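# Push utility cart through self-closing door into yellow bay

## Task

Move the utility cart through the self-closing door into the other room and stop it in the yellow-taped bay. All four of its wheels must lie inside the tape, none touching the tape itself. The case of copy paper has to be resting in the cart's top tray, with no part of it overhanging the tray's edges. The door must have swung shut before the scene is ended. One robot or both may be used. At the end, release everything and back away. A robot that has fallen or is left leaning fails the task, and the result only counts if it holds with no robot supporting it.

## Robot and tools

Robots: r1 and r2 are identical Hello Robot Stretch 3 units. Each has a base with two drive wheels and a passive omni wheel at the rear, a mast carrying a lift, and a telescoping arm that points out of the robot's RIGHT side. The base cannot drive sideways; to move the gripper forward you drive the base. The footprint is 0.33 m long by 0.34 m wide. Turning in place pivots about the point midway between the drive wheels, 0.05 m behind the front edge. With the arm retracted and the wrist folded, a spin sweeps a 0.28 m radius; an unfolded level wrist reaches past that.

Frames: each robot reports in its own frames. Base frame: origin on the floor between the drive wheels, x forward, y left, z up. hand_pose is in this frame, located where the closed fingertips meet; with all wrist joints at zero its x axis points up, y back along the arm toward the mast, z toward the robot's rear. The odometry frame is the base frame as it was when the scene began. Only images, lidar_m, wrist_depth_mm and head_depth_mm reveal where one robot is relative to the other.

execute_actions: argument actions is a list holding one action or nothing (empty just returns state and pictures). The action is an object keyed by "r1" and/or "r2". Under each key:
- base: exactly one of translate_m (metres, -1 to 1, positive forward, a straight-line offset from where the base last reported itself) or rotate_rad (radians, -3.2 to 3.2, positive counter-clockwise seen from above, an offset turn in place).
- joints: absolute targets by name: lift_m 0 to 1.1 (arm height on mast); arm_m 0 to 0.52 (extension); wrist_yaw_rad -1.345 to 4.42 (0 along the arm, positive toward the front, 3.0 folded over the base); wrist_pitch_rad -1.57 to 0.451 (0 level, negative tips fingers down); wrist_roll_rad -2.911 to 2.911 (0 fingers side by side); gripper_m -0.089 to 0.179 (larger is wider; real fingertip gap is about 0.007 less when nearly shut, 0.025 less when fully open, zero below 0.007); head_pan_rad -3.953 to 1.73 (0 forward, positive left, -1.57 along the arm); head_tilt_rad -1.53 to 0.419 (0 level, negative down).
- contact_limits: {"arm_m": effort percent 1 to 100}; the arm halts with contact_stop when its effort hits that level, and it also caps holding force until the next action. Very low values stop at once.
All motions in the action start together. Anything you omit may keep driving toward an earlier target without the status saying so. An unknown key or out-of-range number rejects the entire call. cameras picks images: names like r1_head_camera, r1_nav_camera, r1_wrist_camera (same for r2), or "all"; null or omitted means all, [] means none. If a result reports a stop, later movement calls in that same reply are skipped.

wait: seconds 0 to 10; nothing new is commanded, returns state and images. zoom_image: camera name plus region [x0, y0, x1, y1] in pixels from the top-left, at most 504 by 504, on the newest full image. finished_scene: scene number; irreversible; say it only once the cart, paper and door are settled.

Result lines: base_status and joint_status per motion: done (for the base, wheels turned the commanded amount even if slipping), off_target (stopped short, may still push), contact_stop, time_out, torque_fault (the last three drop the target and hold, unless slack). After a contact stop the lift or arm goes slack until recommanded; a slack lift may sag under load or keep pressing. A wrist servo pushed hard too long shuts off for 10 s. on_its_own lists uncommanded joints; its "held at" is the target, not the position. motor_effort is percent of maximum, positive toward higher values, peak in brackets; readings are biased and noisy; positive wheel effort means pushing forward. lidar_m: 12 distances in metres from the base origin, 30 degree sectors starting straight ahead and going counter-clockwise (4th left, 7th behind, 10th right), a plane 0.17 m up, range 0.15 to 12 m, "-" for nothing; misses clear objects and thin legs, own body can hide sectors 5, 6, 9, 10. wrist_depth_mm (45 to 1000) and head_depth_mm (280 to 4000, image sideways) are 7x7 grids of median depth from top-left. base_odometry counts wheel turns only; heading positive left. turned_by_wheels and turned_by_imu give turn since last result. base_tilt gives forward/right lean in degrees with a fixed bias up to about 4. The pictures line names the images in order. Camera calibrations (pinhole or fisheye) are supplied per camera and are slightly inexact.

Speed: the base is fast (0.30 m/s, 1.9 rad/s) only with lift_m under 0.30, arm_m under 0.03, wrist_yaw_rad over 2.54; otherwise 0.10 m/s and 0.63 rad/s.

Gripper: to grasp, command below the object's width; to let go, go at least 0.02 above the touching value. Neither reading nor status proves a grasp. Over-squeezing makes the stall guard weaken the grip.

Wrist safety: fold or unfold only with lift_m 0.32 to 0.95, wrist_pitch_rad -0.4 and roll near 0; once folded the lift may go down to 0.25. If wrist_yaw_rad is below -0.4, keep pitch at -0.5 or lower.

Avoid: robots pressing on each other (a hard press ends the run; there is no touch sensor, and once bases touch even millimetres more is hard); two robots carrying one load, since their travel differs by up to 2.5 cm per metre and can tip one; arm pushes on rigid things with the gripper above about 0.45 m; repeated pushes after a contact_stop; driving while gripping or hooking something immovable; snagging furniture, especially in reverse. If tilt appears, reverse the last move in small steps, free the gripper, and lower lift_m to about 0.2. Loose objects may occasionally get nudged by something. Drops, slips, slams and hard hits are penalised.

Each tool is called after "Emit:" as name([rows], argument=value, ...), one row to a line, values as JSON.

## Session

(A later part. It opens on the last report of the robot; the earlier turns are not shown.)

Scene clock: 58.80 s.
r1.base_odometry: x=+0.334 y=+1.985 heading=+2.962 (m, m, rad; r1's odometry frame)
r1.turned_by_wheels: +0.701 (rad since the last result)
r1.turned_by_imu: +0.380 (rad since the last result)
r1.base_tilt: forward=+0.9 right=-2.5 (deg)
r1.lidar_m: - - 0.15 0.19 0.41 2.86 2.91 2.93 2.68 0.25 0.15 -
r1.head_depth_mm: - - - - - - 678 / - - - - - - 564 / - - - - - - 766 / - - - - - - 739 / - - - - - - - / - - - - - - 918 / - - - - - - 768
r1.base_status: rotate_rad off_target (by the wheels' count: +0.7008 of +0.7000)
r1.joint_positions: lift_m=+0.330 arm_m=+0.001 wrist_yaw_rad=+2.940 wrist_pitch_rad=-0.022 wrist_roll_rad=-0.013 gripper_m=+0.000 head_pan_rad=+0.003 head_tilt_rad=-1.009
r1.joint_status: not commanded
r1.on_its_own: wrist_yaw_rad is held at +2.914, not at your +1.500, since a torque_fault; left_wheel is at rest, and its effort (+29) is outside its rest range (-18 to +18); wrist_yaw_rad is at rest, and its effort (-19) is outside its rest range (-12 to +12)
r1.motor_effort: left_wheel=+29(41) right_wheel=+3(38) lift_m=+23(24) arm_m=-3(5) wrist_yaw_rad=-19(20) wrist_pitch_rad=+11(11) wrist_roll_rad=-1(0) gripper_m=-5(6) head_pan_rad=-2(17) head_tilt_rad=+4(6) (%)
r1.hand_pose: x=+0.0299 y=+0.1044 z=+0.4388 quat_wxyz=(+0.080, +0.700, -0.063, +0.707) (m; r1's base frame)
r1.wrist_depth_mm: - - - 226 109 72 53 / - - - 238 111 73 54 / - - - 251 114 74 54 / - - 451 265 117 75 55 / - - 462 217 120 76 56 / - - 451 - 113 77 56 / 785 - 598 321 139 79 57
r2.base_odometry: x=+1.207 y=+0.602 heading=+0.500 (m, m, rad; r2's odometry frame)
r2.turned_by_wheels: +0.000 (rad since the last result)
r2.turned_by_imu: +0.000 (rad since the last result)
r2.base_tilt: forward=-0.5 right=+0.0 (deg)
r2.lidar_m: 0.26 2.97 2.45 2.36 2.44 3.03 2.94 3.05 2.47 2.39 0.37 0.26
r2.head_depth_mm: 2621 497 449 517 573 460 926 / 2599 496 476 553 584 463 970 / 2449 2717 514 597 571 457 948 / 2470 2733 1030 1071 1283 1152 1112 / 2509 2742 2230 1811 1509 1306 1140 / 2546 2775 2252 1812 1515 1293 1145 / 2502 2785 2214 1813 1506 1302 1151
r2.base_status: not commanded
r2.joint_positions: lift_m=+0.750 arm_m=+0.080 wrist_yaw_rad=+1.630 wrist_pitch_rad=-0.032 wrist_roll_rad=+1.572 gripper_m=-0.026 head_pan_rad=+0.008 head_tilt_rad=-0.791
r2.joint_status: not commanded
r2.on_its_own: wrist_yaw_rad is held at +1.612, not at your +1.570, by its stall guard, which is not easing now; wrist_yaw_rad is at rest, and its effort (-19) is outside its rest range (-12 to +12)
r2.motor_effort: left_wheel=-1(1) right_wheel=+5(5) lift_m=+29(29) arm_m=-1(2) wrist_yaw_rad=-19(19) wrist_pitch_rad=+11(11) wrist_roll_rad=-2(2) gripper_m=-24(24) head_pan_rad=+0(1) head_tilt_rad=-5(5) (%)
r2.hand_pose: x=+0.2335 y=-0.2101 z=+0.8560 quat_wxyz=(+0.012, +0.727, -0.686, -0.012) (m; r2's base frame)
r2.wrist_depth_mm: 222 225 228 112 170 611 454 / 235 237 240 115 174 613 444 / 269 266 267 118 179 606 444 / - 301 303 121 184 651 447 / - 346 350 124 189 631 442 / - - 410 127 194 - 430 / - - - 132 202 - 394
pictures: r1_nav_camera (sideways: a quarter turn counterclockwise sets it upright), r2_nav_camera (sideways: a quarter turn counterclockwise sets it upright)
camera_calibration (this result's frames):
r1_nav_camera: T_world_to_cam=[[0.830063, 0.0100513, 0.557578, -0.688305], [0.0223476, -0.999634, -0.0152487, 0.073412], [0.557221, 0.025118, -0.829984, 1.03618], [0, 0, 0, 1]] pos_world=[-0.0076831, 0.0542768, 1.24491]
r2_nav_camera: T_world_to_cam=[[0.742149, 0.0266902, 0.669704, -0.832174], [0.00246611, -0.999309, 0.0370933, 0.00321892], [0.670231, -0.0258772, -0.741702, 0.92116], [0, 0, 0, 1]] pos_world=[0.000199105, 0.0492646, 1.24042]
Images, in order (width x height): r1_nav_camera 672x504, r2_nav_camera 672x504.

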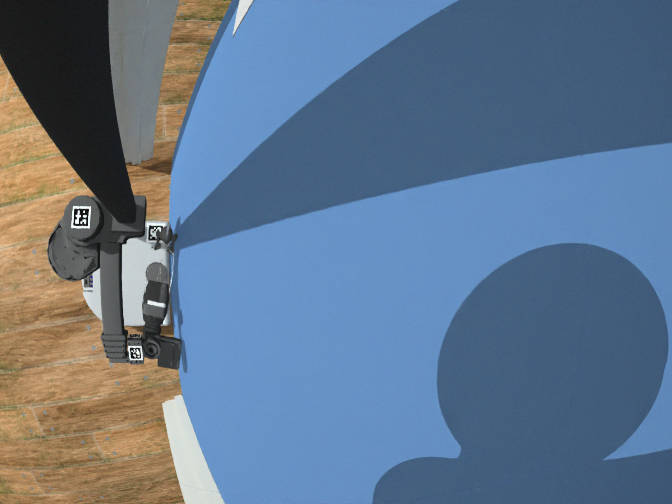

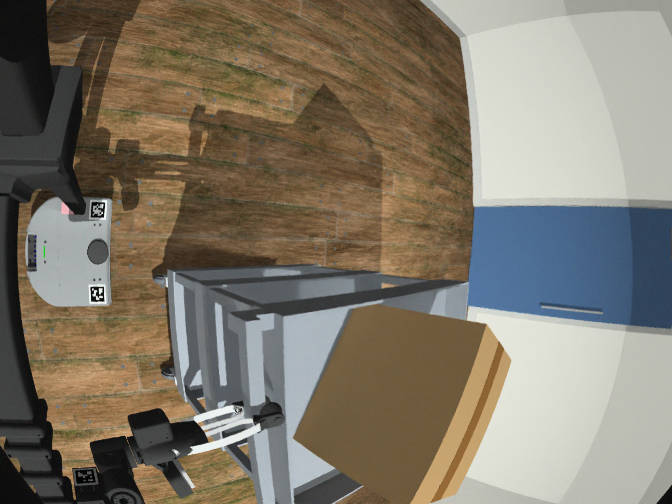

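Emit:
execute_actions([
  {"r1":{"base":{"translate_m":-0.5},"joints":{"wrist_yaw_rad":3.1,"wrist_pitch_rad":-0.4}},"r2":{"base":{"translate_m":0.4},"joints":{"arm_m":0.12,"wrist_yaw_rad":1.6}}},
], cameras=[])

Emit:
execute_actions([
  {"r1":{"base":{"rotate_rad":-2.9},"joints":{"head_pan_rad":-2.6}}},
], cameras=["r1_nav_camera"])

Emit:
execute_actions([
  {"r1":{"base":{"translate_m":-0.5}}},
], cameras=["r1_nav_camera","r2_nav_camera"])

Scene clock: 69.03 s.
r1.base_odometry: x=+0.826 y=+1.896 heading=+2.962 (m, m, rad; r1's odometry frame)
r1.turned_by_wheels: +0.000 (rad since the last result)
r1.turned_by_imu: -0.001 (rad since the last result)
r1.base_tilt: forward=+0.9 right=-2.4 (deg)
r1.lidar_m: 0.48 0.48 0.51 0.94 2.26 2.68 2.42 2.44 2.78 2.50 0.71 0.52
r1.head_depth_mm: 426 511 640 844 1247 1200 1077 / 418 501 619 813 1193 1195 1085 / 410 488 604 789 1132 1202 1087 / 403 479 586 758 1070 1203 1086 / 396 468 572 734 1029 1197 1083 / 388 459 557 709 976 1200 1077 / 382 448 543 687 936 1156 1076
r1.base_status: done
r1.joint_positions: lift_m=+0.330 arm_m=+0.001 wrist_yaw_rad=+3.098 wrist_pitch_rad=-0.415 wrist_roll_rad=-0.013 gripper_m=+0.000 head_pan_rad=+0.003 head_tilt_rad=-1.001
r1.joint_status: all done
r1.motor_effort: left_wheel=+2(18) right_wheel=-1(4) lift_m=+23(23) arm_m=-3(3) wrist_yaw_rad=+2(2) wrist_pitch_rad=+7(9) wrist_roll_rad=-1(1) gripper_m=-3(4) head_pan_rad=-1(2) head_tilt_rad=+2(4) (%)
r1.hand_pose: x=-0.0114 y=+0.0784 z=+0.3431 quat_wxyz=(+0.160, +0.690, +0.132, +0.693) (m; r1's base frame)
r1.wrist_depth_mm: - - - - 790 517 413 / - - - - 819 535 435 / - - - - 863 539 474 / 886 873 - 835 783 559 491 / 707 697 - - 654 599 505 / 579 573 566 - 562 549 503 / 497 504 - - 475 468 465
r2.base_odometry: x=+1.558 y=+0.793 heading=+0.499 (m, m, rad; r2's odometry frame)
r2.turned_by_wheels: +0.000 (rad since the last result)
r2.turned_by_imu: +0.001 (rad since the last result)
r2.base_tilt: forward=-0.4 right=+0.3 (deg)
r2.lidar_m: 0.38 2.55 2.44 2.35 2.44 3.33 3.32 3.38 2.48 2.39 0.36 0.27
r2.head_depth_mm: 2204 498 465 542 586 456 935 / 2205 519 490 573 586 458 760 / 2194 2471 838 629 824 817 909 / 2191 2490 2111 1725 1416 1277 1154 / 2171 2495 2232 1814 1526 1310 1152 / 2190 2485 2229 1803 1519 1303 1143 / 2174 2451 2237 1790 1506 1309 1144
r2.base_status: done
r2.joint_positions: lift_m=+0.750 arm_m=+0.120 wrist_yaw_rad=+1.579 wrist_pitch_rad=-0.032 wrist_roll_rad=+1.572 gripper_m=-0.026 head_pan_rad=+0.008 head_tilt_rad=-0.791
r2.joint_status: wrist_yaw_rad off_target (ended at +1.579, target +1.600); the others done
r2.on_its_own: wrist_yaw_rad is at rest, and its effort (+23) is outside its rest range (-12 to +12)
r2.motor_effort: left_wheel=-8(10) right_wheel=+12(21) lift_m=+29(29) arm_m=+2(9) wrist_yaw_rad=+23(51) wrist_pitch_rad=+11(12) wrist_roll_rad=-2(2) gripper_m=-24(24) head_pan_rad=+0(0) head_tilt_rad=-5(5) (%)
r2.hand_pose: x=+0.2339 y=-0.2625 z=+0.8559 quat_wxyz=(+0.011, +0.710, -0.704, -0.012) (m; r2's base frame)
r2.wrist_depth_mm: - 295 310 122 183 614 447 / 239 241 243 123 184 651 453 / 266 264 267 124 186 641 450 / - 291 294 126 188 642 447 / - 325 329 127 190 643 447 / - 364 366 128 193 607 446 / - - - 130 194 - 399
pictures: none
No camera images: the call's "cameras" was empty. Leave "cameras" out to get every camera's image.

Scene clock: 74.60 s.
r1.base_odometry: x=+0.826 y=+1.896 heading=+0.062 (m, m, rad; r1's odometry frame)
r1.turned_by_wheels: -2.900 (rad since the last result)
r1.turned_by_imu: -2.867 (rad since the last result)
r1.base_tilt: forward=+0.9 right=-2.4 (deg)
r1.lidar_m: 2.42 2.59 2.55 1.20 0.62 0.48 0.48 0.51 0.61 2.22 2.39 2.47
r1.head_depth_mm: 413 473 555 666 835 1102 1110 / 441 510 605 745 959 1199 - / 473 553 669 839 1124 1219 - / 475 560 690 886 1261 1218 - / 448 536 675 918 1299 1223 - / 495 613 794 1125 1353 1202 1106 / 552 692 934 1425 1357 1204 1080
r1.base_status: done
r1.joint_positions: lift_m=+0.330 arm_m=+0.001 wrist_yaw_rad=+3.098 wrist_pitch_rad=-0.415 wrist_roll_rad=-0.013 gripper_m=+0.000 head_pan_rad=-2.593 head_tilt_rad=-1.001
r1.joint_status: all done
r1.motor_effort: left_wheel=+4(7) right_wheel=-3(6) lift_m=+23(23) arm_m=-3(3) wrist_yaw_rad=+2(2) wrist_pitch_rad=+7(7) wrist_roll_rad=-1(1) gripper_m=-4(3) head_pan_rad=-4(63) head_tilt_rad=+1(1) (%)
r1.hand_pose: x=-0.0114 y=+0.0784 z=+0.3431 quat_wxyz=(+0.160, +0.690, +0.132, +0.693) (m; r1's base frame)
r1.wrist_depth_mm: 528 577 - - - - - / 524 621 - - - - - / 527 673 - - - - - / 525 720 - 835 823 794 783 / 520 663 - - 658 648 638 / 520 573 569 - 563 543 535 / 482 511 - - 478 470 462
r2.base_odometry: x=+1.558 y=+0.793 heading=+0.499 (m, m, rad; r2's odometry frame)
r2.turned_by_wheels: +0.000 (rad since the last result)
r2.turned_by_imu: +0.000 (rad since the last result)
r2.base_tilt: forward=-0.4 right=+0.3 (deg)
r2.lidar_m: 0.38 2.55 2.44 2.36 2.44 3.33 3.32 3.39 2.48 2.39 0.36 0.27
r2.head_depth_mm: 2212 499 466 540 585 456 939 / 2171 518 491 574 585 457 756 / 2216 2473 835 633 824 820 908 / 2177 2478 2107 1725 1424 1290 1145 / 2189 2484 2251 1816 1501 1313 1154 / 2196 2480 2234 1788 1520 1303 1139 / 2167 2473 2212 1810 1518 1303 1143
r2.base_status: not commanded
r2.joint_positions: lift_m=+0.750 arm_m=+0.120 wrist_yaw_rad=+1.579 wrist_pitch_rad=-0.032 wrist_roll_rad=+1.572 gripper_m=-0.026 head_pan_rad=+0.008 head_tilt_rad=-0.791
r2.joint_status: not commanded
r2.on_its_own: wrist_yaw_rad is at rest, and its effort (+23) is outside its rest range (-12 to +12)
r2.motor_effort: left_wheel=-8(8) right_wheel=+12(12) lift_m=+29(29) arm_m=+2(2) wrist_yaw_rad=+23(23) wrist_pitch_rad=+11(11) wrist_roll_rad=-2(2) gripper_m=-24(24) head_pan_rad=+0(0) head_tilt_rad=-5(5) (%)
r2.hand_pose: x=+0.2339 y=-0.2625 z=+0.8559 quat_wxyz=(+0.011, +0.710, -0.704, -0.012) (m; r2's base frame)
r2.wrist_depth_mm: - 294 311 122 183 602 450 / 239 239 244 124 184 644 444 / 265 263 265 125 186 643 447 / - 293 295 126 188 648 440 / - 323 329 126 189 639 451 / - 372 370 128 192 604 443 / - - - 129 194 - 411
pictures: r1_nav_camera (sideways: a quarter turn counterclockwise sets it upright)
camera_calibration (this result's frames):
r1_nav_camera: T_world_to_cam=[[-0.700364, -0.437185, 0.564234, -0.68764], [-0.538186, 0.842691, -0.0150887, 0.076623], [-0.468878, -0.31423, -0.825477, 1.03658], [0, 0, 0, 1]] pos_world=[0.0456678, -0.0394719, 1.24482]
Images, in order (width x height): r1_nav_camera 672x504.

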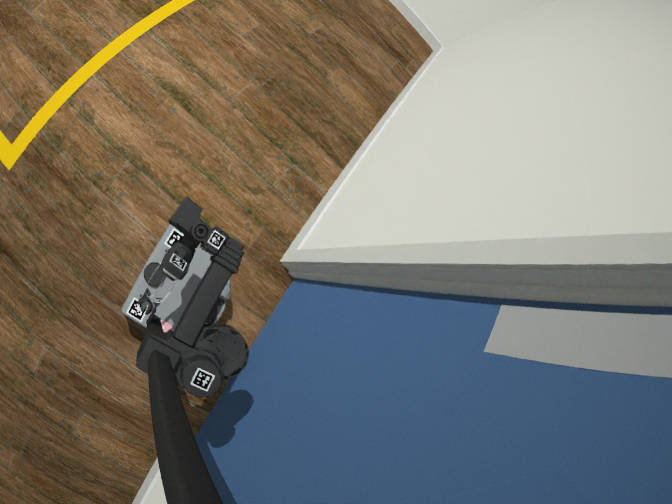

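Scene clock: 80.53 s.
r1.base_odometry: x=+0.327 y=+1.865 heading=+0.062 (m, m, rad; r1's odometry frame)
r1.turned_by_wheels: +0.000 (rad since the last result)
r1.turned_by_imu: +0.000 (rad since the last result)
r1.base_tilt: forward=+0.9 right=-2.5 (deg)
r1.lidar_m: 2.92 3.10 2.59 0.36 0.27 0.26 0.27 0.38 2.26 0.28 0.32 2.98
r1.head_depth_mm: 304 336 378 428 493 577 - / 349 393 447 524 625 737 - / 2840 2163 1705 692 850 1102 - / 2804 2209 1854 1553 1360 1221 - / 2723 2217 1832 1565 1361 1219 - / 2540 2211 1835 1563 1353 1201 1014 / 2328 2223 1846 1557 1357 698 903
r1.base_status: translate_m off_target (by the wheels' count: -0.4999 of -0.5000)
r1.joint_positions: lift_m=+0.330 arm_m=+0.001 wrist_yaw_rad=+3.099 wrist_pitch_rad=-0.416 wrist_roll_rad=-0.013 gripper_m=+0.000 head_pan_rad=-2.594 head_tilt_rad=-0.998
r1.joint_status: not commanded
r1.motor_effort: left_wheel=-11(33) right_wheel=-17(40) lift_m=+23(23) arm_m=-3(4) wrist_yaw_rad=+1(2) wrist_pitch_rad=+8(8) wrist_roll_rad=-1(1) gripper_m=-3(3) head_pan_rad=-4(5) head_tilt_rad=+0(0) (%)
r1.hand_pose: x=-0.0117 y=+0.0783 z=+0.3429 quat_wxyz=(+0.160, +0.690, +0.133, +0.693) (m; r1's base frame)
r1.wrist_depth_mm: 215 247 379 504 - - - / 221 261 410 539 - - - / 229 275 - 575 - - - / 237 293 - 639 778 810 789 / 245 304 - - 666 643 646 / 254 318 399 - 561 539 538 / 263 318 - - 480 470 462
r2.base_odometry: x=+1.558 y=+0.793 heading=+0.499 (m, m, rad; r2's odometry frame)
r2.turned_by_wheels: +0.000 (rad since the last result)
r2.turned_by_imu: +0.000 (rad since the last result)
r2.base_tilt: forward=-0.5 right=+0.0 (deg)
r2.lidar_m: 0.38 2.55 2.44 2.35 2.45 3.32 3.33 3.40 2.48 2.39 0.36 0.27
r2.head_depth_mm: 2230 496 466 539 587 457 937 / 2214 520 492 573 586 458 764 / 1865 2090 835 630 826 817 915 / 1942 2208 2121 1718 1428 1289 1157 / 2013 2363 2256 1809 1506 1315 1151 / 2118 2486 2214 1808 1525 1304 1145 / 2165 2499 2213 1800 1509 1301 1147
r2.base_status: not commanded
r2.joint_positions: lift_m=+0.750 arm_m=+0.120 wrist_yaw_rad=+1.579 wrist_pitch_rad=-0.032 wrist_roll_rad=+1.572 gripper_m=-0.026 head_pan_rad=+0.008 head_tilt_rad=-0.791
r2.joint_status: not commanded
r2.on_its_own: wrist_yaw_rad is at rest, and its effort (+25) is outside its rest range (-12 to +12)
r2.motor_effort: left_wheel=-8(8) right_wheel=+12(11) lift_m=+29(29) arm_m=+2(2) wrist_yaw_rad=+25(24) wrist_pitch_rad=+11(11) wrist_roll_rad=-2(2) gripper_m=-24(24) head_pan_rad=+0(0) head_tilt_rad=-5(5) (%)
r2.hand_pose: x=+0.2339 y=-0.2625 z=+0.8559 quat_wxyz=(+0.011, +0.710, -0.704, -0.012) (m; r2's base frame)
r2.wrist_depth_mm: - 291 311 122 183 609 449 / 237 242 244 124 184 641 450 / 265 265 266 125 185 651 449 / - 291 296 126 188 644 451 / - 323 331 127 190 632 443 / - 367 368 128 192 601 447 / - - - 130 195 - 412
pictures: r1_nav_camera (sideways: a quarter turn counterclockwise sets it upright), r2_nav_camera (sideways: a quarter turn counterclockwise sets it upright)
camera_calibration (this result's frames):
r1_nav_camera: T_world_to_cam=[[-0.699512, -0.435935, 0.566254, -0.690277], [-0.537581, 0.843078, -0.0150398, 0.0765557], [-0.47084, -0.314928, -0.824094, 1.03479], [0, 0, 0, 1]] pos_world=[0.0455186, -0.0395746, 1.24479]
r2_nav_camera: T_world_to_cam=[[0.742149, 0.0266901, 0.669704, -0.832174], [0.00246606, -0.999309, 0.0370933, 0.00321893], [0.670231, -0.0258772, -0.741702, 0.92116], [0, 0, 0, 1]] pos_world=[0.000199111, 0.0492646, 1.24042]
Images, in order (width x height): r1_nav_camera 672x504, r2_nav_camera 672x504.

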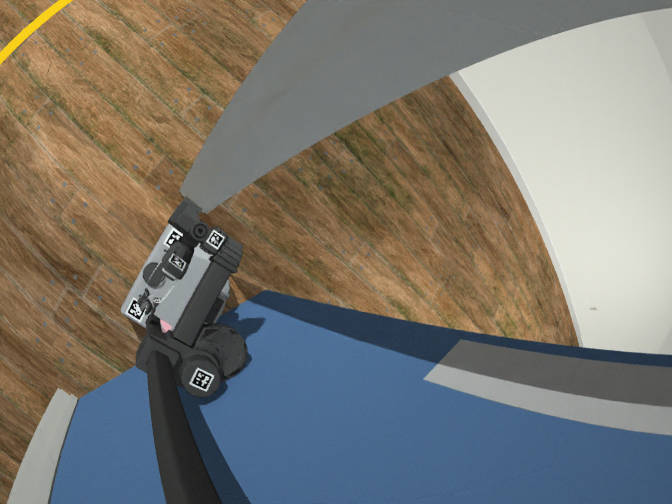

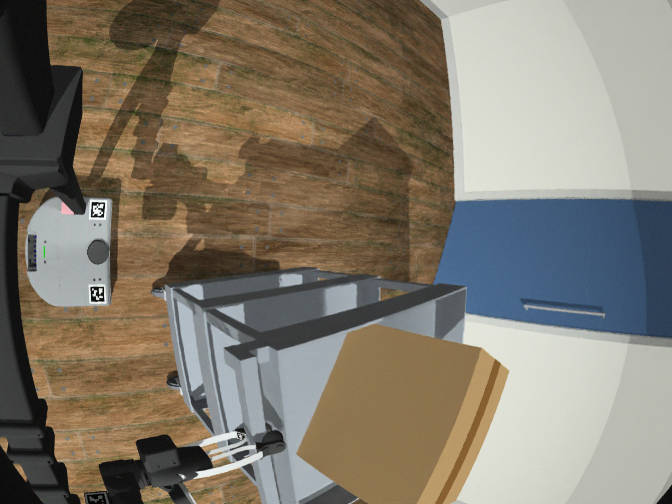

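Emit:
execute_actions([
  {"r1":{"base":{"translate_m":-0.4}},"r2":{"joints":{"wrist_yaw_rad":1.58}}},
], cameras=[])

Emit:
execute_actions([
  {"r1":{"base":{"rotate_rad":-1.2}}},
], cameras=[])

Emit:
execute_actions([
  {"r1":{"base":{"translate_m":-0.6}}},
], cameras=["r1_nav_camera","r2_nav_camera"])

Scene clock: 96.50 s.
r1.base_odometry: x=-0.072 y=+1.840 heading=+0.062 (m, m, rad; r1's odometry frame)
r1.turned_by_wheels: +0.000 (rad since the last result)
r1.turned_by_imu: +0.000 (rad since the last result)
r1.base_tilt: forward=+0.8 right=-2.5 (deg)
r1.lidar_m: 3.30 3.39 0.36 0.25 0.24 0.24 0.31 2.88 2.21 1.13 0.48 0.45
r1.head_depth_mm: 2822 2203 1618 1569 1360 640 - / 2820 2224 1828 1567 1351 1236 - / 2845 2241 1848 1563 1361 1221 - / 2796 2206 1818 1556 1361 1228 - / 2726 2227 1842 1559 1361 1223 - / 2575 2202 1846 1573 1356 1204 1106 / 2319 2236 1848 1553 1356 1207 1075
r1.base_status: done
r1.joint_positions: lift_m=+0.330 arm_m=+0.001 wrist_yaw_rad=+3.099 wrist_pitch_rad=-0.416 wrist_roll_rad=-0.013 gripper_m=+0.000 head_pan_rad=-2.594 head_tilt_rad=-0.998
r1.joint_status: not commanded
r1.motor_effort: left_wheel=-2(19) right_wheel=-11(26) lift_m=+23(23) arm_m=-3(4) wrist_yaw_rad=+1(1) wrist_pitch_rad=+8(8) wrist_roll_rad=-1(1) gripper_m=-3(3) head_pan_rad=-4(4) head_tilt_rad=-1(1) (%)
r1.hand_pose: x=-0.0117 y=+0.0783 z=+0.3429 quat_wxyz=(+0.160, +0.690, +0.133, +0.693) (m; r1's base frame)
r1.wrist_depth_mm: 189 204 257 293 362 483 636 / 199 218 280 316 402 549 - / 208 235 - 344 446 639 - / 219 251 - 377 500 729 789 / 234 269 - - 593 649 634 / 247 288 337 - 559 545 537 / 265 303 - - 481 469 464
r2.base_odometry: x=+1.558 y=+0.793 heading=+0.499 (m, m, rad; r2's odometry frame)
r2.turned_by_wheels: +0.000 (rad since the last result)
r2.turned_by_imu: +0.001 (rad since the last result)
r2.base_tilt: forward=-0.3 right=+0.2 (deg)
r2.lidar_m: 0.38 2.54 2.44 2.35 2.44 3.34 3.33 3.38 2.48 2.39 0.36 0.27
r2.head_depth_mm: 2235 497 466 539 586 455 942 / 2191 519 491 574 586 457 768 / - 2430 859 630 823 832 907 / 1587 1826 2049 1713 1422 1288 1155 / 1805 2081 2218 1815 1519 1302 1153 / 2077 2447 2220 1817 1507 1310 1152 / 2152 2451 2214 1796 1513 1299 1142
r2.base_status: not commanded
r2.joint_positions: lift_m=+0.750 arm_m=+0.120 wrist_yaw_rad=+1.575 wrist_pitch_rad=-0.032 wrist_roll_rad=+1.572 gripper_m=-0.026 head_pan_rad=+0.008 head_tilt_rad=-0.791
r2.joint_status: all done
r2.motor_effort: left_wheel=-7(8) right_wheel=+11(12) lift_m=+29(29) arm_m=+2(2) wrist_yaw_rad=+5(22) wrist_pitch_rad=+11(11) wrist_roll_rad=-2(2) gripper_m=-23(23) head_pan_rad=+1(0) head_tilt_rad=-5(5) (%)
r2.hand_pose: x=+0.2340 y=-0.2635 z=+0.8559 quat_wxyz=(+0.011, +0.709, -0.705, -0.012) (m; r2's base frame)
r2.wrist_depth_mm: - 295 311 123 183 611 454 / 240 241 242 124 185 648 445 / 266 263 267 125 186 653 448 / - 291 294 126 188 641 445 / - 322 330 127 191 643 443 / - 369 367 128 192 596 446 / - - - 129 193 - 404
pictures: none
No camera images: the call's "cameras" was empty. Leave "cameras" out to get every camera's image.

Scene clock: 99.33 s.
r1.base_odometry: x=-0.072 y=+1.840 heading=-1.137 (m, m, rad; r1's odometry frame)
r1.turned_by_wheels: -1.200 (rad since the last result)
r1.turned_by_imu: -1.174 (rad since the last result)
r1.base_tilt: forward=+1.0 right=-2.4 (deg)
r1.lidar_m: 0.57 0.45 3.30 3.36 0.47 0.30 0.27 0.28 0.34 1.22 2.30 1.87
r1.head_depth_mm: - - 301 366 476 670 - / - - 313 391 521 706 - / - 289 332 422 578 852 - / - 298 353 457 644 976 - / - 305 377 499 760 1199 - / - 321 423 1530 1354 1208 1101 / 2540 2040 1715 1567 1356 1204 1077
r1.base_status: done
r1.joint_positions: lift_m=+0.330 arm_m=+0.001 wrist_yaw_rad=+3.099 wrist_pitch_rad=-0.416 wrist_roll_rad=-0.013 gripper_m=+0.000 head_pan_rad=-2.594 head_tilt_rad=-0.998
r1.joint_status: not commanded
r1.motor_effort: left_wheel=-5(10) right_wheel=-17(26) lift_m=+24(23) arm_m=-3(3) wrist_yaw_rad=+1(0) wrist_pitch_rad=+8(8) wrist_roll_rad=-1(1) gripper_m=-3(4) head_pan_rad=-4(4) head_tilt_rad=+0(0) (%)
r1.hand_pose: x=-0.0117 y=+0.0783 z=+0.3429 quat_wxyz=(+0.160, +0.690, +0.133, +0.693) (m; r1's base frame)
r1.wrist_depth_mm: 421 621 - - - - - / 406 656 - - - - - / 406 655 - - - - - / 392 628 - 834 813 799 783 / 376 590 - - 660 637 612 / 366 539 567 - 554 547 496 / 353 490 - - 482 469 451
r2.base_odometry: x=+1.558 y=+0.793 heading=+0.499 (m, m, rad; r2's odometry frame)
r2.turned_by_wheels: +0.000 (rad since the last result)
r2.turned_by_imu: +0.000 (rad since the last result)
r2.base_tilt: forward=-0.5 right=+0.2 (deg)
r2.lidar_m: 0.38 2.55 2.44 2.36 2.44 3.32 3.33 3.37 2.48 2.39 0.36 0.27
r2.head_depth_mm: 2223 498 465 540 587 457 937 / 2213 518 491 574 585 457 772 / - 2568 857 630 826 830 911 / 1569 1799 2000 1725 1423 1295 1153 / 1767 2041 2180 1809 1526 1308 1149 / 2045 2396 2245 1803 1528 1299 1151 / 2157 2490 2211 1795 1512 1300 1146
r2.base_status: not commanded
r2.joint_positions: lift_m=+0.750 arm_m=+0.120 wrist_yaw_rad=+1.575 wrist_pitch_rad=-0.032 wrist_roll_rad=+1.572 gripper_m=-0.026 head_pan_rad=+0.008 head_tilt_rad=-0.791
r2.joint_status: not commanded
r2.motor_effort: left_wheel=-7(7) right_wheel=+11(12) lift_m=+29(29) arm_m=+2(2) wrist_yaw_rad=+4(5) wrist_pitch_rad=+11(11) wrist_roll_rad=-2(2) gripper_m=-23(23) head_pan_rad=+0(0) head_tilt_rad=-5(5) (%)
r2.hand_pose: x=+0.2340 y=-0.2635 z=+0.8559 quat_wxyz=(+0.011, +0.709, -0.705, -0.012) (m; r2's base frame)
r2.wrist_depth_mm: - 295 311 122 184 613 449 / 240 241 243 123 184 651 452 / 265 264 266 125 186 648 443 / - 289 295 126 188 649 443 / - 327 328 127 189 640 448 / - 369 367 128 193 608 444 / - - - 129 194 - 408
pictures: none
No camera images: the call's "cameras" was empty. Leave "cameras" out to get every camera's image.

Scene clock: 106.30 s.
r1.base_odometry: x=-0.323 y=+2.384 heading=-1.137 (m, m, rad; r1's odometry frame)
r1.turned_by_wheels: +0.001 (rad since the last result)
r1.turned_by_imu: +0.021 (rad since the last result)
r1.base_tilt: forward=+0.9 right=-2.4 (deg)
r1.lidar_m: 0.98 1.00 0.62 0.32 0.26 0.25 0.28 2.87 1.80 1.02 2.79 2.66
r1.head_depth_mm: 2375 2114 422 468 525 587 - / 2633 2224 1825 631 688 780 - / 2808 2213 1829 1565 1366 1182 - / 2831 2217 1842 1576 1362 1216 - / 2805 2240 1856 1564 1364 1223 - / 2834 2233 1829 1562 1365 1203 1101 / 2848 2244 1813 1576 1357 1201 1075
r1.base_status: translate_m off_target (by the wheels' count: -0.5993 of -0.6000)
r1.joint_positions: lift_m=+0.330 arm_m=+0.001 wrist_yaw_rad=+3.101 wrist_pitch_rad=-0.417 wrist_roll_rad=-0.013 gripper_m=+0.000 head_pan_rad=-2.594 head_tilt_rad=-0.997
r1.joint_status: not commanded
r1.on_its_own: left_wheel is at rest, and its effort (-57) is outside its rest range (-18 to +18); right_wheel is at rest, and its effort (-97) is outside its rest range (-18 to +18)
r1.motor_effort: left_wheel=-57(72) right_wheel=-97(97) lift_m=+23(23) arm_m=-2(3) wrist_yaw_rad=+0(1) wrist_pitch_rad=+8(8) wrist_roll_rad=-1(1) gripper_m=-3(3) head_pan_rad=-4(4) head_tilt_rad=-1(1) (%)
r1.hand_pose: x=-0.0120 y=+0.0783 z=+0.3428 quat_wxyz=(+0.160, +0.690, +0.133, +0.693) (m; r1's base frame)
r1.wrist_depth_mm: 205 227 329 401 - - - / 210 243 350 437 - - - / 218 258 - 469 - - - / 229 273 - 514 768 797 793 / 238 288 343 - 658 641 634 / 248 303 368 - 557 547 541 / 259 309 - - 479 467 461
r2.base_odometry: x=+1.558 y=+0.793 heading=+0.499 (m, m, rad; r2's odometry frame)
r2.turned_by_wheels: +0.000 (rad since the last result)
r2.turned_by_imu: +0.000 (rad since the last result)
r2.base_tilt: forward=-0.5 right=+0.2 (deg)
r2.lidar_m: 0.38 1.66 2.44 2.35 2.44 3.33 3.31 3.38 2.48 2.39 0.36 0.27
r2.head_depth_mm: 2190 497 466 540 586 456 944 / 2217 518 490 574 585 457 768 / - 2879 863 631 824 828 906 / - 2936 2092 1727 1421 1297 1144 / - 2929 2174 1808 1525 1319 1151 / 3981 1911 1987 1812 1529 1299 1145 / 1716 1745 1951 1796 1502 1293 1138
r2.base_status: not commanded
r2.joint_positions: lift_m=+0.750 arm_m=+0.120 wrist_yaw_rad=+1.575 wrist_pitch_rad=-0.032 wrist_roll_rad=+1.572 gripper_m=-0.026 head_pan_rad=+0.008 head_tilt_rad=-0.791
r2.joint_status: not commanded
r2.motor_effort: left_wheel=-7(7) right_wheel=+11(11) lift_m=+29(29) arm_m=+2(2) wrist_yaw_rad=+6(6) wrist_pitch_rad=+11(11) wrist_roll_rad=-1(2) gripper_m=-24(24) head_pan_rad=+0(1) head_tilt_rad=-5(5) (%)
r2.hand_pose: x=+0.2340 y=-0.2635 z=+0.8559 quat_wxyz=(+0.011, +0.709, -0.705, -0.012) (m; r2's base frame)
r2.wrist_depth_mm: - 296 312 123 183 618 448 / 238 242 242 124 185 652 449 / 266 263 266 125 186 645 454 / - 294 294 126 187 642 441 / - 325 327 127 189 652 441 / - 368 368 128 193 591 447 / - - - 130 194 - 408
pictures: r1_nav_camera (sideways: a quarter turn counterclockwise sets it upright), r2_nav_camera (sideways: a quarter turn counterclockwise sets it upright)
camera_calibration (this result's frames):
r1_nav_camera: T_world_to_cam=[[-0.698952, -0.435455, 0.567314, -0.691661], [-0.537475, 0.843146, -0.015014, 0.0765215], [-0.47179, -0.315411, -0.823365, 1.03385], [0, 0, 0, 1]] pos_world=[0.0454501, -0.0396185, 1.24477]
r2_nav_camera: T_world_to_cam=[[0.742149, 0.0266902, 0.669704, -0.832174], [0.00246611, -0.999309, 0.0370933, 0.00321893], [0.670231, -0.0258772, -0.741702, 0.92116], [0, 0, 0, 1]] pos_world=[0.000199109, 0.0492646, 1.24042]
Images, in order (width x height): r1_nav_camera 672x504, r2_nav_camera 672x504.

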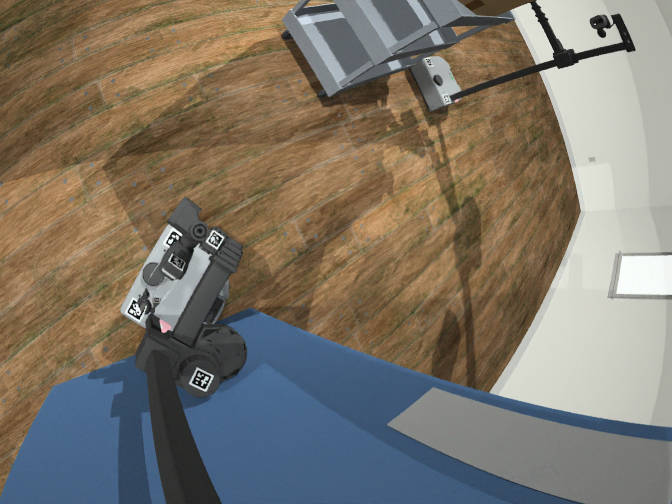

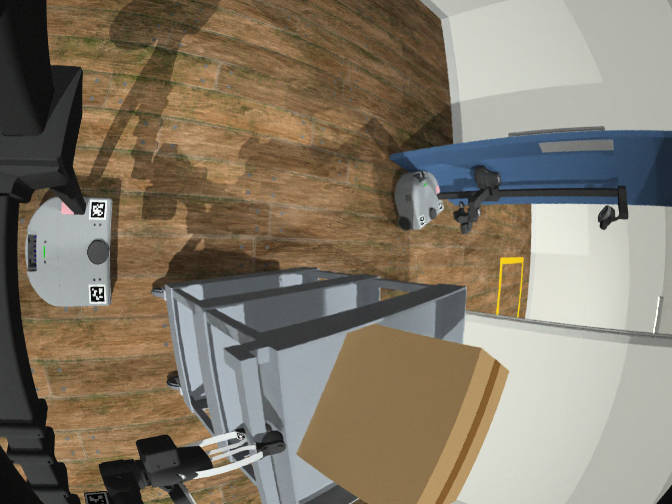

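Emit:
execute_actions([
  {"r1":{"base":{"translate_m":0.01},"joints":{"head_pan_rad":-0.6}},"r2":{"base":{"translate_m":0.3},"joints":{"arm_m":0.12}}},
], cameras=[])

Emit:
execute_actions([
  {"r2":{"joints":{"gripper_m":0.1}}},
], cameras=[])

Emit:
execute_actions([
  {"r2":{"base":{"translate_m":-0.3},"joints":{"arm_m":0}}},
], cameras=[])

Emit:
execute_actions([
  {"r2":{"base":{"rotate_rad":-1.0}}},
], cameras=[])

Emit:
execute_actions([
  {"r2":{"base":{"translate_m":0.24}}},
], cameras=[])

Emit:
execute_actions([
  {"r2":{"base":{"rotate_rad":1.06}}},
], cameras=["r1_nav_camera","r2_nav_camera"])

Scene clock: 115.50 s.
r1.base_odometry: x=-0.319 y=+2.375 heading=-1.136 (m, m, rad; r1's odometry frame)
r1.turned_by_wheels: +0.000 (rad since the last result)
r1.turned_by_imu: +0.001 (rad since the last result)
r1.base_tilt: forward=+0.9 right=-2.4 (deg)
r1.lidar_m: 0.97 0.99 0.64 0.32 0.26 0.26 0.28 2.87 1.50 0.74 0.88 2.65
r1.head_depth_mm: 2460 2207 1820 1574 1356 1199 1080 / 2490 2220 1847 1559 1355 1195 1096 / 2383 2215 1820 1566 1353 1202 1110 / 2399 2217 1822 1540 1355 1201 1094 / 2356 2209 1836 1559 1358 1204 1081 / 2346 2229 1831 1562 1354 1207 1083 / 2287 2220 1842 1573 1362 1200 1078
r1.base_status: done
r1.joint_positions: lift_m=+0.330 arm_m=+0.001 wrist_yaw_rad=+3.101 wrist_pitch_rad=-0.417 wrist_roll_rad=-0.013 gripper_m=+0.000 head_pan_rad=-0.607 head_tilt_rad=-0.997
r1.joint_status: all done
r1.motor_effort: left_wheel=+0(54) right_wheel=-7(83) lift_m=+23(23) arm_m=-3(2) wrist_yaw_rad=+0(0) wrist_pitch_rad=+8(8) wrist_roll_rad=-1(1) gripper_m=-4(4) head_pan_rad=+5(64) head_tilt_rad=-1(0) (%)
r1.hand_pose: x=-0.0120 y=+0.0783 z=+0.3428 quat_wxyz=(+0.160, +0.690, +0.133, +0.693) (m; r1's base frame)
r1.wrist_depth_mm: 206 229 331 410 - - - / 211 243 353 437 - - - / 220 259 - 478 - - - / 228 276 - 523 771 804 786 / 238 289 345 - 655 648 639 / 248 303 373 - 558 541 543 / 259 310 - - 483 469 462
r2.base_odometry: x=+1.821 y=+0.937 heading=+0.499 (m, m, rad; r2's odometry frame)
r2.turned_by_wheels: +0.000 (rad since the last result)
r2.turned_by_imu: +0.001 (rad since the last result)
r2.base_tilt: forward=-0.4 right=+0.1 (deg)
r2.lidar_m: 0.39 1.37 2.43 2.35 2.45 3.32 3.63 3.39 2.48 2.39 0.36 0.27
r2.head_depth_mm: 1962 498 470 545 585 459 930 / 1960 2071 495 578 587 461 929 / - 2992 859 657 903 830 910 / - 3008 2189 1730 1461 1289 1157 / - 2972 2228 1759 1518 1313 1154 / - 2812 1788 1721 1509 1303 1148 / 1535 1561 1790 1744 1512 1308 1143
r2.base_status: done
r2.joint_positions: lift_m=+0.750 arm_m=+0.120 wrist_yaw_rad=+1.564 wrist_pitch_rad=-0.032 wrist_roll_rad=+1.572 gripper_m=-0.026 head_pan_rad=+0.008 head_tilt_rad=-0.791
r2.joint_status: all done
r2.on_its_own: wrist_yaw_rad is at rest, and its effort (+19) is outside its rest range (-12 to +12)
r2.motor_effort: left_wheel=-7(8) right_wheel=+12(29) lift_m=+29(29) arm_m=+2(2) wrist_yaw_rad=+19(19) wrist_pitch_rad=+11(13) wrist_roll_rad=-1(2) gripper_m=-23(24) head_pan_rad=+0(0) head_tilt_rad=-5(5) (%)
r2.hand_pose: x=+0.2339 y=-0.2665 z=+0.8559 quat_wxyz=(+0.011, +0.705, -0.709, -0.012) (m; r2's base frame)
r2.wrist_depth_mm: - 294 312 122 183 609 453 / 239 241 242 124 184 649 445 / 265 264 268 125 186 648 450 / - 291 295 126 189 639 449 / - 324 331 127 189 648 448 / - 366 366 127 193 605 441 / - - - 130 194 - 411
pictures: none
No camera images: the call's "cameras" was empty. Leave "cameras" out to get every camera's image.

Scene clock: 117.27 s.
r1.base_odometry: x=-0.319 y=+2.375 heading=-1.136 (m, m, rad; r1's odometry frame)
r1.turned_by_wheels: +0.000 (rad since the last result)
r1.turned_by_imu: +0.000 (rad since the last result)
r1.base_tilt: forward=+0.9 right=-2.5 (deg)
r1.lidar_m: 0.97 0.99 0.64 0.32 0.26 0.26 0.28 2.87 1.50 0.74 0.88 2.66
r1.head_depth_mm: 2457 2232 1841 1561 1352 1206 1078 / 2463 2194 1831 1547 1352 1200 1093 / 2414 2217 1831 1564 1356 1198 1112 / 2375 2220 1849 1558 1356 1195 1088 / 2382 2205 1838 1568 1354 1205 1077 / 2335 2205 1837 1564 1362 1201 1079 / 2283 2204 1836 1555 1348 1203 1076
r1.base_status: not commanded
r1.joint_positions: lift_m=+0.330 arm_m=+0.001 wrist_yaw_rad=+3.101 wrist_pitch_rad=-0.417 wrist_roll_rad=-0.013 gripper_m=+0.000 head_pan_rad=-0.607 head_tilt_rad=-0.997
r1.joint_status: not commanded
r1.motor_effort: left_wheel=+0(0) right_wheel=-7(6) lift_m=+23(23) arm_m=-2(2) wrist_yaw_rad=+0(1) wrist_pitch_rad=+8(8) wrist_roll_rad=-1(1) gripper_m=-4(4) head_pan_rad=+5(5) head_tilt_rad=-1(1) (%)
r1.hand_pose: x=-0.0120 y=+0.0783 z=+0.3428 quat_wxyz=(+0.160, +0.690, +0.133, +0.693) (m; r1's base frame)
r1.wrist_depth_mm: 206 229 332 411 - - - / 210 244 355 440 - - - / 220 258 - 477 - - - / 228 275 - 519 783 796 788 / 238 291 346 - 661 641 636 / 249 304 373 - 558 542 539 / 259 310 - - 486 468 464
r2.base_odometry: x=+1.821 y=+0.937 heading=+0.499 (m, m, rad; r2's odometry frame)
r2.turned_by_wheels: +0.000 (rad since the last result)
r2.turned_by_imu: +0.001 (rad since the last result)
r2.base_tilt: forward=-0.4 right=+0.1 (deg)
r2.lidar_m: 0.40 1.37 2.45 2.35 2.44 3.33 3.63 3.40 2.48 2.39 0.36 0.27
r2.head_depth_mm: 1921 499 469 544 588 458 934 / 1978 2077 495 581 584 464 774 / - 2977 866 662 900 832 910 / - 2945 2194 1731 1455 1286 1150 / - 2955 2218 1788 1520 1300 1151 / - 2676 1784 1730 1523 1301 1144 / 1536 1549 1803 1730 1514 1303 1143
r2.base_status: not commanded
r2.joint_positions: lift_m=+0.750 arm_m=+0.120 wrist_yaw_rad=+1.578 wrist_pitch_rad=-0.024 wrist_roll_rad=+1.572 gripper_m=+0.100 head_pan_rad=+0.008 head_tilt_rad=-0.791
r2.joint_status: all done
r2.motor_effort: left_wheel=-3(7) right_wheel=+3(11) lift_m=+29(29) arm_m=+2(2) wrist_yaw_rad=+2(18) wrist_pitch_rad=+8(11) wrist_roll_rad=-1(2) gripper_m=+0(96) head_pan_rad=+0(0) head_tilt_rad=-5(5) (%)
r2.hand_pose: x=+0.2342 y=-0.2629 z=+0.8580 quat_wxyz=(+0.009, +0.710, -0.704, -0.009) (m; r2's base frame)
r2.wrist_depth_mm: 270 264 278 120 179 593 460 / 242 244 243 122 181 625 452 / 271 266 268 122 184 625 455 / - 295 299 123 186 654 453 / - 333 333 126 187 651 454 / - 376 379 127 189 578 447 / - - - 128 192 - 407
pictures: none
No camera images: the call's "cameras" was empty. Leave "cameras" out to get every camera's image.

Scene clock: 121.73 s.
r1.base_odometry: x=-0.319 y=+2.375 heading=-1.136 (m, m, rad; r1's odometry frame)
r1.turned_by_wheels: +0.000 (rad since the last result)
r1.turned_by_imu: +0.001 (rad since the last result)
r1.base_tilt: forward=+0.9 right=-2.5 (deg)
r1.lidar_m: 0.98 0.99 0.64 0.32 0.26 0.26 0.28 2.88 1.80 0.74 0.88 2.65
r1.head_depth_mm: 2485 2211 1835 1556 1358 1197 1072 / 2459 2213 1824 1563 1369 1207 1092 / 2424 2218 1841 1561 1363 1200 1109 / 2398 2203 1817 1557 1362 1205 1092 / 2351 2225 1844 1566 1357 1197 1079 / 2336 2231 1839 1555 1351 1196 1076 / 2281 2200 1829 1566 1348 1204 1079
r1.base_status: not commanded
r1.joint_positions: lift_m=+0.330 arm_m=+0.001 wrist_yaw_rad=+3.101 wrist_pitch_rad=-0.417 wrist_roll_rad=-0.013 gripper_m=+0.000 head_pan_rad=-0.607 head_tilt_rad=-0.997
r1.joint_status: not commanded
r1.motor_effort: left_wheel=+0(0) right_wheel=-7(7) lift_m=+23(23) arm_m=-2(2) wrist_yaw_rad=+0(0) wrist_pitch_rad=+8(8) wrist_roll_rad=+0(1) gripper_m=-3(3) head_pan_rad=+5(5) head_tilt_rad=-1(0) (%)
r1.hand_pose: x=-0.0120 y=+0.0783 z=+0.3428 quat_wxyz=(+0.160, +0.690, +0.133, +0.693) (m; r1's base frame)
r1.wrist_depth_mm: 205 228 330 410 - - - / 211 244 354 443 - - - / 219 258 - 477 - - - / 228 277 - 519 781 809 779 / 238 289 344 - 655 648 640 / 247 304 375 - 553 542 540 / 259 308 - - 484 471 463
r2.base_odometry: x=+1.558 y=+0.793 heading=+0.499 (m, m, rad; r2's odometry frame)
r2.turned_by_wheels: +0.000 (rad since the last result)
r2.turned_by_imu: -0.001 (rad since the last result)
r2.base_tilt: forward=-0.4 right=+0.2 (deg)
r2.lidar_m: 0.56 1.65 2.44 2.35 2.44 3.34 3.32 3.39 2.49 2.39 2.48 0.57
r2.head_depth_mm: 729 672 752 1071 1040 1247 1168 / 720 705 787 1074 1016 1243 1164 / - 770 816 785 970 1240 1150 / - 2741 2115 1685 1447 1314 1151 / - 2963 2192 1815 1527 1315 1148 / 3976 1985 2038 1799 1515 1312 1150 / 1706 1738 1959 1790 1518 1295 1144
r2.base_status: done
r2.joint_positions: lift_m=+0.750 arm_m=+0.000 wrist_yaw_rad=+1.579 wrist_pitch_rad=-0.024 wrist_roll_rad=+1.572 gripper_m=+0.100 head_pan_rad=+0.008 head_tilt_rad=-0.791
r2.joint_status: all done
r2.motor_effort: left_wheel=-1(9) right_wheel=+1(3) lift_m=+29(29) arm_m=-4(3) wrist_yaw_rad=+1(2) wrist_pitch_rad=+8(8) wrist_roll_rad=-2(2) gripper_m=+0(0) head_pan_rad=-1(1) head_tilt_rad=-5(5) (%)
r2.hand_pose: x=+0.2342 y=-0.1431 z=+0.8581 quat_wxyz=(+0.009, +0.710, -0.704, -0.009) (m; r2's base frame)
r2.wrist_depth_mm: - - 528 460 - 665 483 / - - 566 463 - 663 725 / - - 611 470 - 655 721 / - - - 471 980 510 500 / - - - - - - - / - - - - - - - / - - - - - - -
pictures: none
No camera images: the call's "cameras" was empty. Leave "cameras" out to get every camera's image.

Scene clock: 124.27 s.
r1.base_odometry: x=-0.319 y=+2.375 heading=-1.136 (m, m, rad; r1's odometry frame)
r1.turned_by_wheels: +0.000 (rad since the last result)
r1.turned_by_imu: +0.000 (rad since the last result)
r1.base_tilt: forward=+0.9 right=-2.4 (deg)
r1.lidar_m: 0.97 0.99 0.64 0.32 0.26 0.26 0.28 2.89 1.73 0.74 0.88 2.65
r1.head_depth_mm: 2480 2244 1817 1551 1367 1200 1074 / 2451 2197 1815 1559 1363 1205 1091 / 2436 2222 1824 1543 1360 1201 1114 / 2402 2209 1826 1565 1356 1204 1089 / 2369 2227 1837 1565 1356 1199 1077 / 2329 2236 1809 1562 1355 1203 1077 / 2279 2211 1836 1558 1363 1202 1076
r1.base_status: not commanded
r1.joint_positions: lift_m=+0.330 arm_m=+0.001 wrist_yaw_rad=+3.101 wrist_pitch_rad=-0.417 wrist_roll_rad=-0.013 gripper_m=+0.000 head_pan_rad=-0.607 head_tilt_rad=-0.997
r1.joint_status: not commanded
r1.motor_effort: left_wheel=-1(1) right_wheel=-7(7) lift_m=+23(24) arm_m=-2(2) wrist_yaw_rad=-1(1) wrist_pitch_rad=+8(8) wrist_roll_rad=-1(1) gripper_m=-3(3) head_pan_rad=+5(5) head_tilt_rad=-1(1) (%)
r1.hand_pose: x=-0.0120 y=+0.0783 z=+0.3428 quat_wxyz=(+0.160, +0.690, +0.133, +0.693) (m; r1's base frame)
r1.wrist_depth_mm: 205 229 332 407 - - - / 211 244 354 444 - - - / 219 258 - 479 - - - / 228 274 - 520 788 802 778 / 237 287 345 - 658 649 636 / 248 304 373 - 559 537 533 / 259 309 - - 481 468 463
r2.base_odometry: x=+1.558 y=+0.793 heading=-0.501 (m, m, rad; r2's odometry frame)
r2.turned_by_wheels: -1.000 (rad since the last result)
r2.turned_by_imu: -1.015 (rad since the last result)
r2.base_tilt: forward=-0.5 right=+0.2 (deg)
r2.lidar_m: 0.79 0.56 0.56 1.65 2.42 2.35 2.47 3.43 3.32 3.25 2.45 2.39
r2.head_depth_mm: 2102 2341 2295 1851 1537 1316 1177 / 2212 2496 2282 1830 1544 1347 1160 / 2324 2622 2252 1830 1532 1306 1155 / 2452 2724 2252 1816 1524 1305 1149 / 2621 2789 2219 1815 1521 1310 1146 / 2779 2883 2167 1720 1337 1299 1148 / 2869 2897 787 1097 1249 1218 1144
r2.base_status: done
r2.joint_positions: lift_m=+0.750 arm_m=+0.000 wrist_yaw_rad=+1.579 wrist_pitch_rad=-0.024 wrist_roll_rad=+1.572 gripper_m=+0.100 head_pan_rad=+0.008 head_tilt_rad=-0.791
r2.joint_status: not commanded
r2.motor_effort: left_wheel=+4(12) right_wheel=-4(6) lift_m=+29(29) arm_m=-4(3) wrist_yaw_rad=+1(1) wrist_pitch_rad=+8(8) wrist_roll_rad=-2(2) gripper_m=+0(1) head_pan_rad=+0(0) head_tilt_rad=-5(5) (%)
r2.hand_pose: x=+0.2342 y=-0.1431 z=+0.8581 quat_wxyz=(+0.008, +0.710, -0.704, -0.009) (m; r2's base frame)
r2.wrist_depth_mm: - - - - - - - / - - - - - - - / - - - - - - - / - - - - - - - / - - - - - - - / - - - - - - - / - - - 740 - 756 774
pictures: none
No camera images: the call's "cameras" was empty. Leave "cameras" out to get every camera's image.

Scene clock: 128.13 s.
r1.base_odometry: x=-0.319 y=+2.375 heading=-1.136 (m, m, rad; r1's odometry frame)
r1.turned_by_wheels: +0.000 (rad since the last result)
r1.turned_by_imu: +0.001 (rad since the last result)
r1.base_tilt: forward=+0.8 right=-2.5 (deg)
r1.lidar_m: 0.98 0.99 0.64 0.32 0.26 0.26 0.28 2.88 1.63 0.74 0.88 2.65
r1.head_depth_mm: 2476 2251 1828 1555 1355 1197 1079 / 2453 2228 1836 1565 1368 1205 1104 / 2446 2225 1825 1544 1370 1198 1110 / 2389 2214 1840 1561 1364 1201 1094 / 2374 2199 1819 1572 1357 1205 1077 / 2326 2218 1836 1572 1351 1196 1078 / 2285 2193 1838 1561 1355 1201 1080
r1.base_status: not commanded
r1.joint_positions: lift_m=+0.330 arm_m=+0.001 wrist_yaw_rad=+3.101 wrist_pitch_rad=-0.417 wrist_roll_rad=-0.013 gripper_m=+0.000 head_pan_rad=-0.607 head_tilt_rad=-0.997
r1.joint_status: not commanded
r1.motor_effort: left_wheel=+0(1) right_wheel=-7(7) lift_m=+23(23) arm_m=-2(3) wrist_yaw_rad=-1(0) wrist_pitch_rad=+8(8) wrist_roll_rad=-1(1) gripper_m=-3(3) head_pan_rad=+4(5) head_tilt_rad=-1(0) (%)
r1.hand_pose: x=-0.0120 y=+0.0783 z=+0.3428 quat_wxyz=(+0.160, +0.690, +0.133, +0.693) (m; r1's base frame)
r1.wrist_depth_mm: 205 229 332 407 - - - / 211 243 353 439 - - - / 219 260 - 479 - - - / 229 275 - 520 787 791 787 / 238 288 345 - 658 651 637 / 248 305 372 - 564 542 540 / 260 308 - - 478 471 464
r2.base_odometry: x=+1.769 y=+0.678 heading=-0.501 (m, m, rad; r2's odometry frame)
r2.turned_by_wheels: +0.000 (rad since the last result)
r2.turned_by_imu: +0.001 (rad since the last result)
r2.base_tilt: forward=-0.4 right=+0.1 (deg)
r2.lidar_m: 2.30 0.44 0.42 1.62 2.63 2.56 2.69 3.57 3.45 2.97 2.25 2.19
r2.head_depth_mm: 1926 2152 2270 1841 1543 1315 1174 / 2028 2268 2277 1816 1544 1349 1159 / 2121 2405 2254 1836 1528 1319 1158 / 2264 2607 2265 1834 1507 1318 1154 / 2406 2655 2249 1818 1515 1308 1156 / 2527 2760 2201 1753 1514 1175 1151 / 2770 2856 2245 640 909 1106 1091
r2.base_status: done
r2.joint_positions: lift_m=+0.750 arm_m=+0.000 wrist_yaw_rad=+1.579 wrist_pitch_rad=-0.024 wrist_roll_rad=+1.572 gripper_m=+0.100 head_pan_rad=+0.008 head_tilt_rad=-0.791
r2.joint_status: not commanded
r2.motor_effort: left_wheel=+4(12) right_wheel=-3(4) lift_m=+29(29) arm_m=-3(3) wrist_yaw_rad=+0(1) wrist_pitch_rad=+8(8) wrist_roll_rad=-2(2) gripper_m=+0(1) head_pan_rad=+0(0) head_tilt_rad=-5(4) (%)
r2.hand_pose: x=+0.2342 y=-0.1431 z=+0.8581 quat_wxyz=(+0.008, +0.710, -0.704, -0.009) (m; r2's base frame)
r2.wrist_depth_mm: - - - - - - - / - - - - - - - / - - - - - - - / - - - - - - - / - - - - - - - / - - - - - - - / - - - - - - -
pictures: none
No camera images: the call's "cameras" was empty. Leave "cameras" out to get every camera's image.

Scene clock: 130.77 s.
r1.base_odometry: x=-0.319 y=+2.375 heading=-1.136 (m, m, rad; r1's odometry frame)
r1.turned_by_wheels: +0.000 (rad since the last result)
r1.turned_by_imu: +0.000 (rad since the last result)
r1.base_tilt: forward=+0.9 right=-2.5 (deg)
r1.lidar_m: 0.97 0.99 0.64 0.32 0.26 0.26 0.28 2.88 1.78 0.74 0.88 2.65
r1.head_depth_mm: 2506 2219 1821 1559 1354 1197 1078 / 2449 2233 1828 1555 1361 1200 1095 / 2392 2214 1815 1562 1361 1212 1103 / 2399 2230 1835 1546 1363 1202 1093 / 2384 2223 1813 1552 1359 1194 1079 / 2333 2220 1837 1552 1359 1201 1076 / 2301 2225 1818 1568 1356 1203 1086
r1.base_status: not commanded
r1.joint_positions: lift_m=+0.330 arm_m=+0.001 wrist_yaw_rad=+3.101 wrist_pitch_rad=-0.417 wrist_roll_rad=-0.013 gripper_m=+0.000 head_pan_rad=-0.607 head_tilt_rad=-0.997
r1.joint_status: not commanded
r1.motor_effort: left_wheel=+0(1) right_wheel=-6(7) lift_m=+23(24) arm_m=-2(2) wrist_yaw_rad=+0(1) wrist_pitch_rad=+8(8) wrist_roll_rad=+0(1) gripper_m=-2(3) head_pan_rad=+5(5) head_tilt_rad=-1(1) (%)
r1.hand_pose: x=-0.0120 y=+0.0783 z=+0.3428 quat_wxyz=(+0.160, +0.690, +0.133, +0.693) (m; r1's base frame)
r1.wrist_depth_mm: 205 228 331 409 - - - / 211 244 355 440 - - - / 219 260 - 479 - - - / 228 275 - 521 779 801 787 / 237 289 346 - 663 648 640 / 248 304 373 - 555 538 535 / 259 308 - - 482 468 463
r2.base_odometry: x=+1.769 y=+0.678 heading=+0.559 (m, m, rad; r2's odometry frame)
r2.turned_by_wheels: +1.060 (rad since the last result)
r2.turned_by_imu: +1.076 (rad since the last result)
r2.base_tilt: forward=-0.5 right=+0.1 (deg)
r2.lidar_m: 0.42 1.62 2.62 2.56 2.70 3.52 3.44 2.94 2.24 2.19 2.32 0.44
r2.head_depth_mm: 1994 502 554 680 920 1093 1178 / 1975 520 572 637 924 1120 1154 / 2060 541 610 677 923 1117 1151 / - 566 655 694 921 1052 1158 / - 608 717 671 706 1158 1134 / - 2826 2025 1794 1509 1297 1153 / 1854 1737 1951 1789 1517 1302 1143
r2.base_status: done
r2.joint_positions: lift_m=+0.750 arm_m=+0.000 wrist_yaw_rad=+1.579 wrist_pitch_rad=-0.024 wrist_roll_rad=+1.572 gripper_m=+0.100 head_pan_rad=+0.008 head_tilt_rad=-0.791
r2.joint_status: not commanded
r2.motor_effort: left_wheel=-4(9) right_wheel=+4(7) lift_m=+29(29) arm_m=-3(4) wrist_yaw_rad=+1(1) wrist_pitch_rad=+8(8) wrist_roll_rad=-1(2) gripper_m=+1(1) head_pan_rad=-1(0) head_tilt_rad=-5(5) (%)
r2.hand_pose: x=+0.2342 y=-0.1431 z=+0.8581 quat_wxyz=(+0.008, +0.710, -0.704, -0.009) (m; r2's base frame)
r2.wrist_depth_mm: - - - 328 - 672 456 / - - 496 336 900 659 457 / - 415 405 344 930 656 456 / - - 446 350 961 648 455 / - - 500 358 929 657 376 / - - - 365 - 584 384 / - - - 373 396 485 389
pictures: r1_nav_camera (sideways: a quarter turn counterclockwise sets it upright), r2_nav_camera (sideways: a quarter turn counterclockwise sets it upright)
camera_calibration (this result's frames):
r1_nav_camera: T_world_to_cam=[[0.680807, -0.463307, 0.567318, -0.700082], [-0.553963, -0.832406, -0.0150139, 0.076622], [0.479195, -0.304051, -0.823362, 1.02804], [0, 0, 0, 1]] pos_world=[0.0264334, 0.0520058, 1.24477]
r2_nav_camera: T_world_to_cam=[[0.742149, 0.0266901, 0.669704, -0.832174], [0.00246602, -0.999309, 0.0370933, 0.00321893], [0.670231, -0.0258772, -0.741702, 0.92116], [0, 0, 0, 1]] pos_world=[0.00019911, 0.0492646, 1.24042]
Images, in order (width x height): r1_nav_camera 672x504, r2_nav_camera 672x504.

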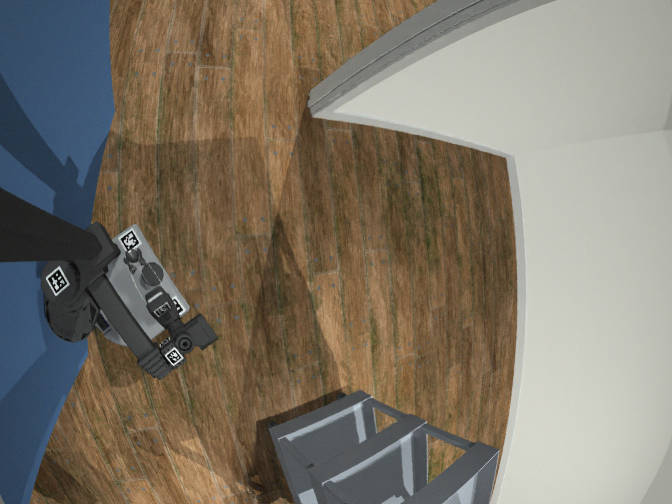

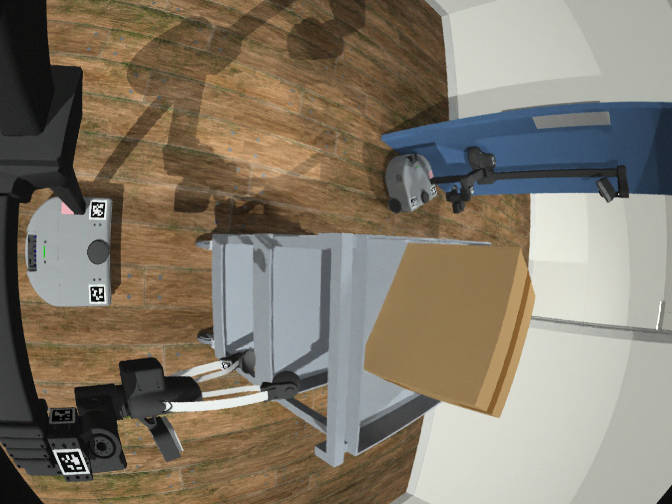

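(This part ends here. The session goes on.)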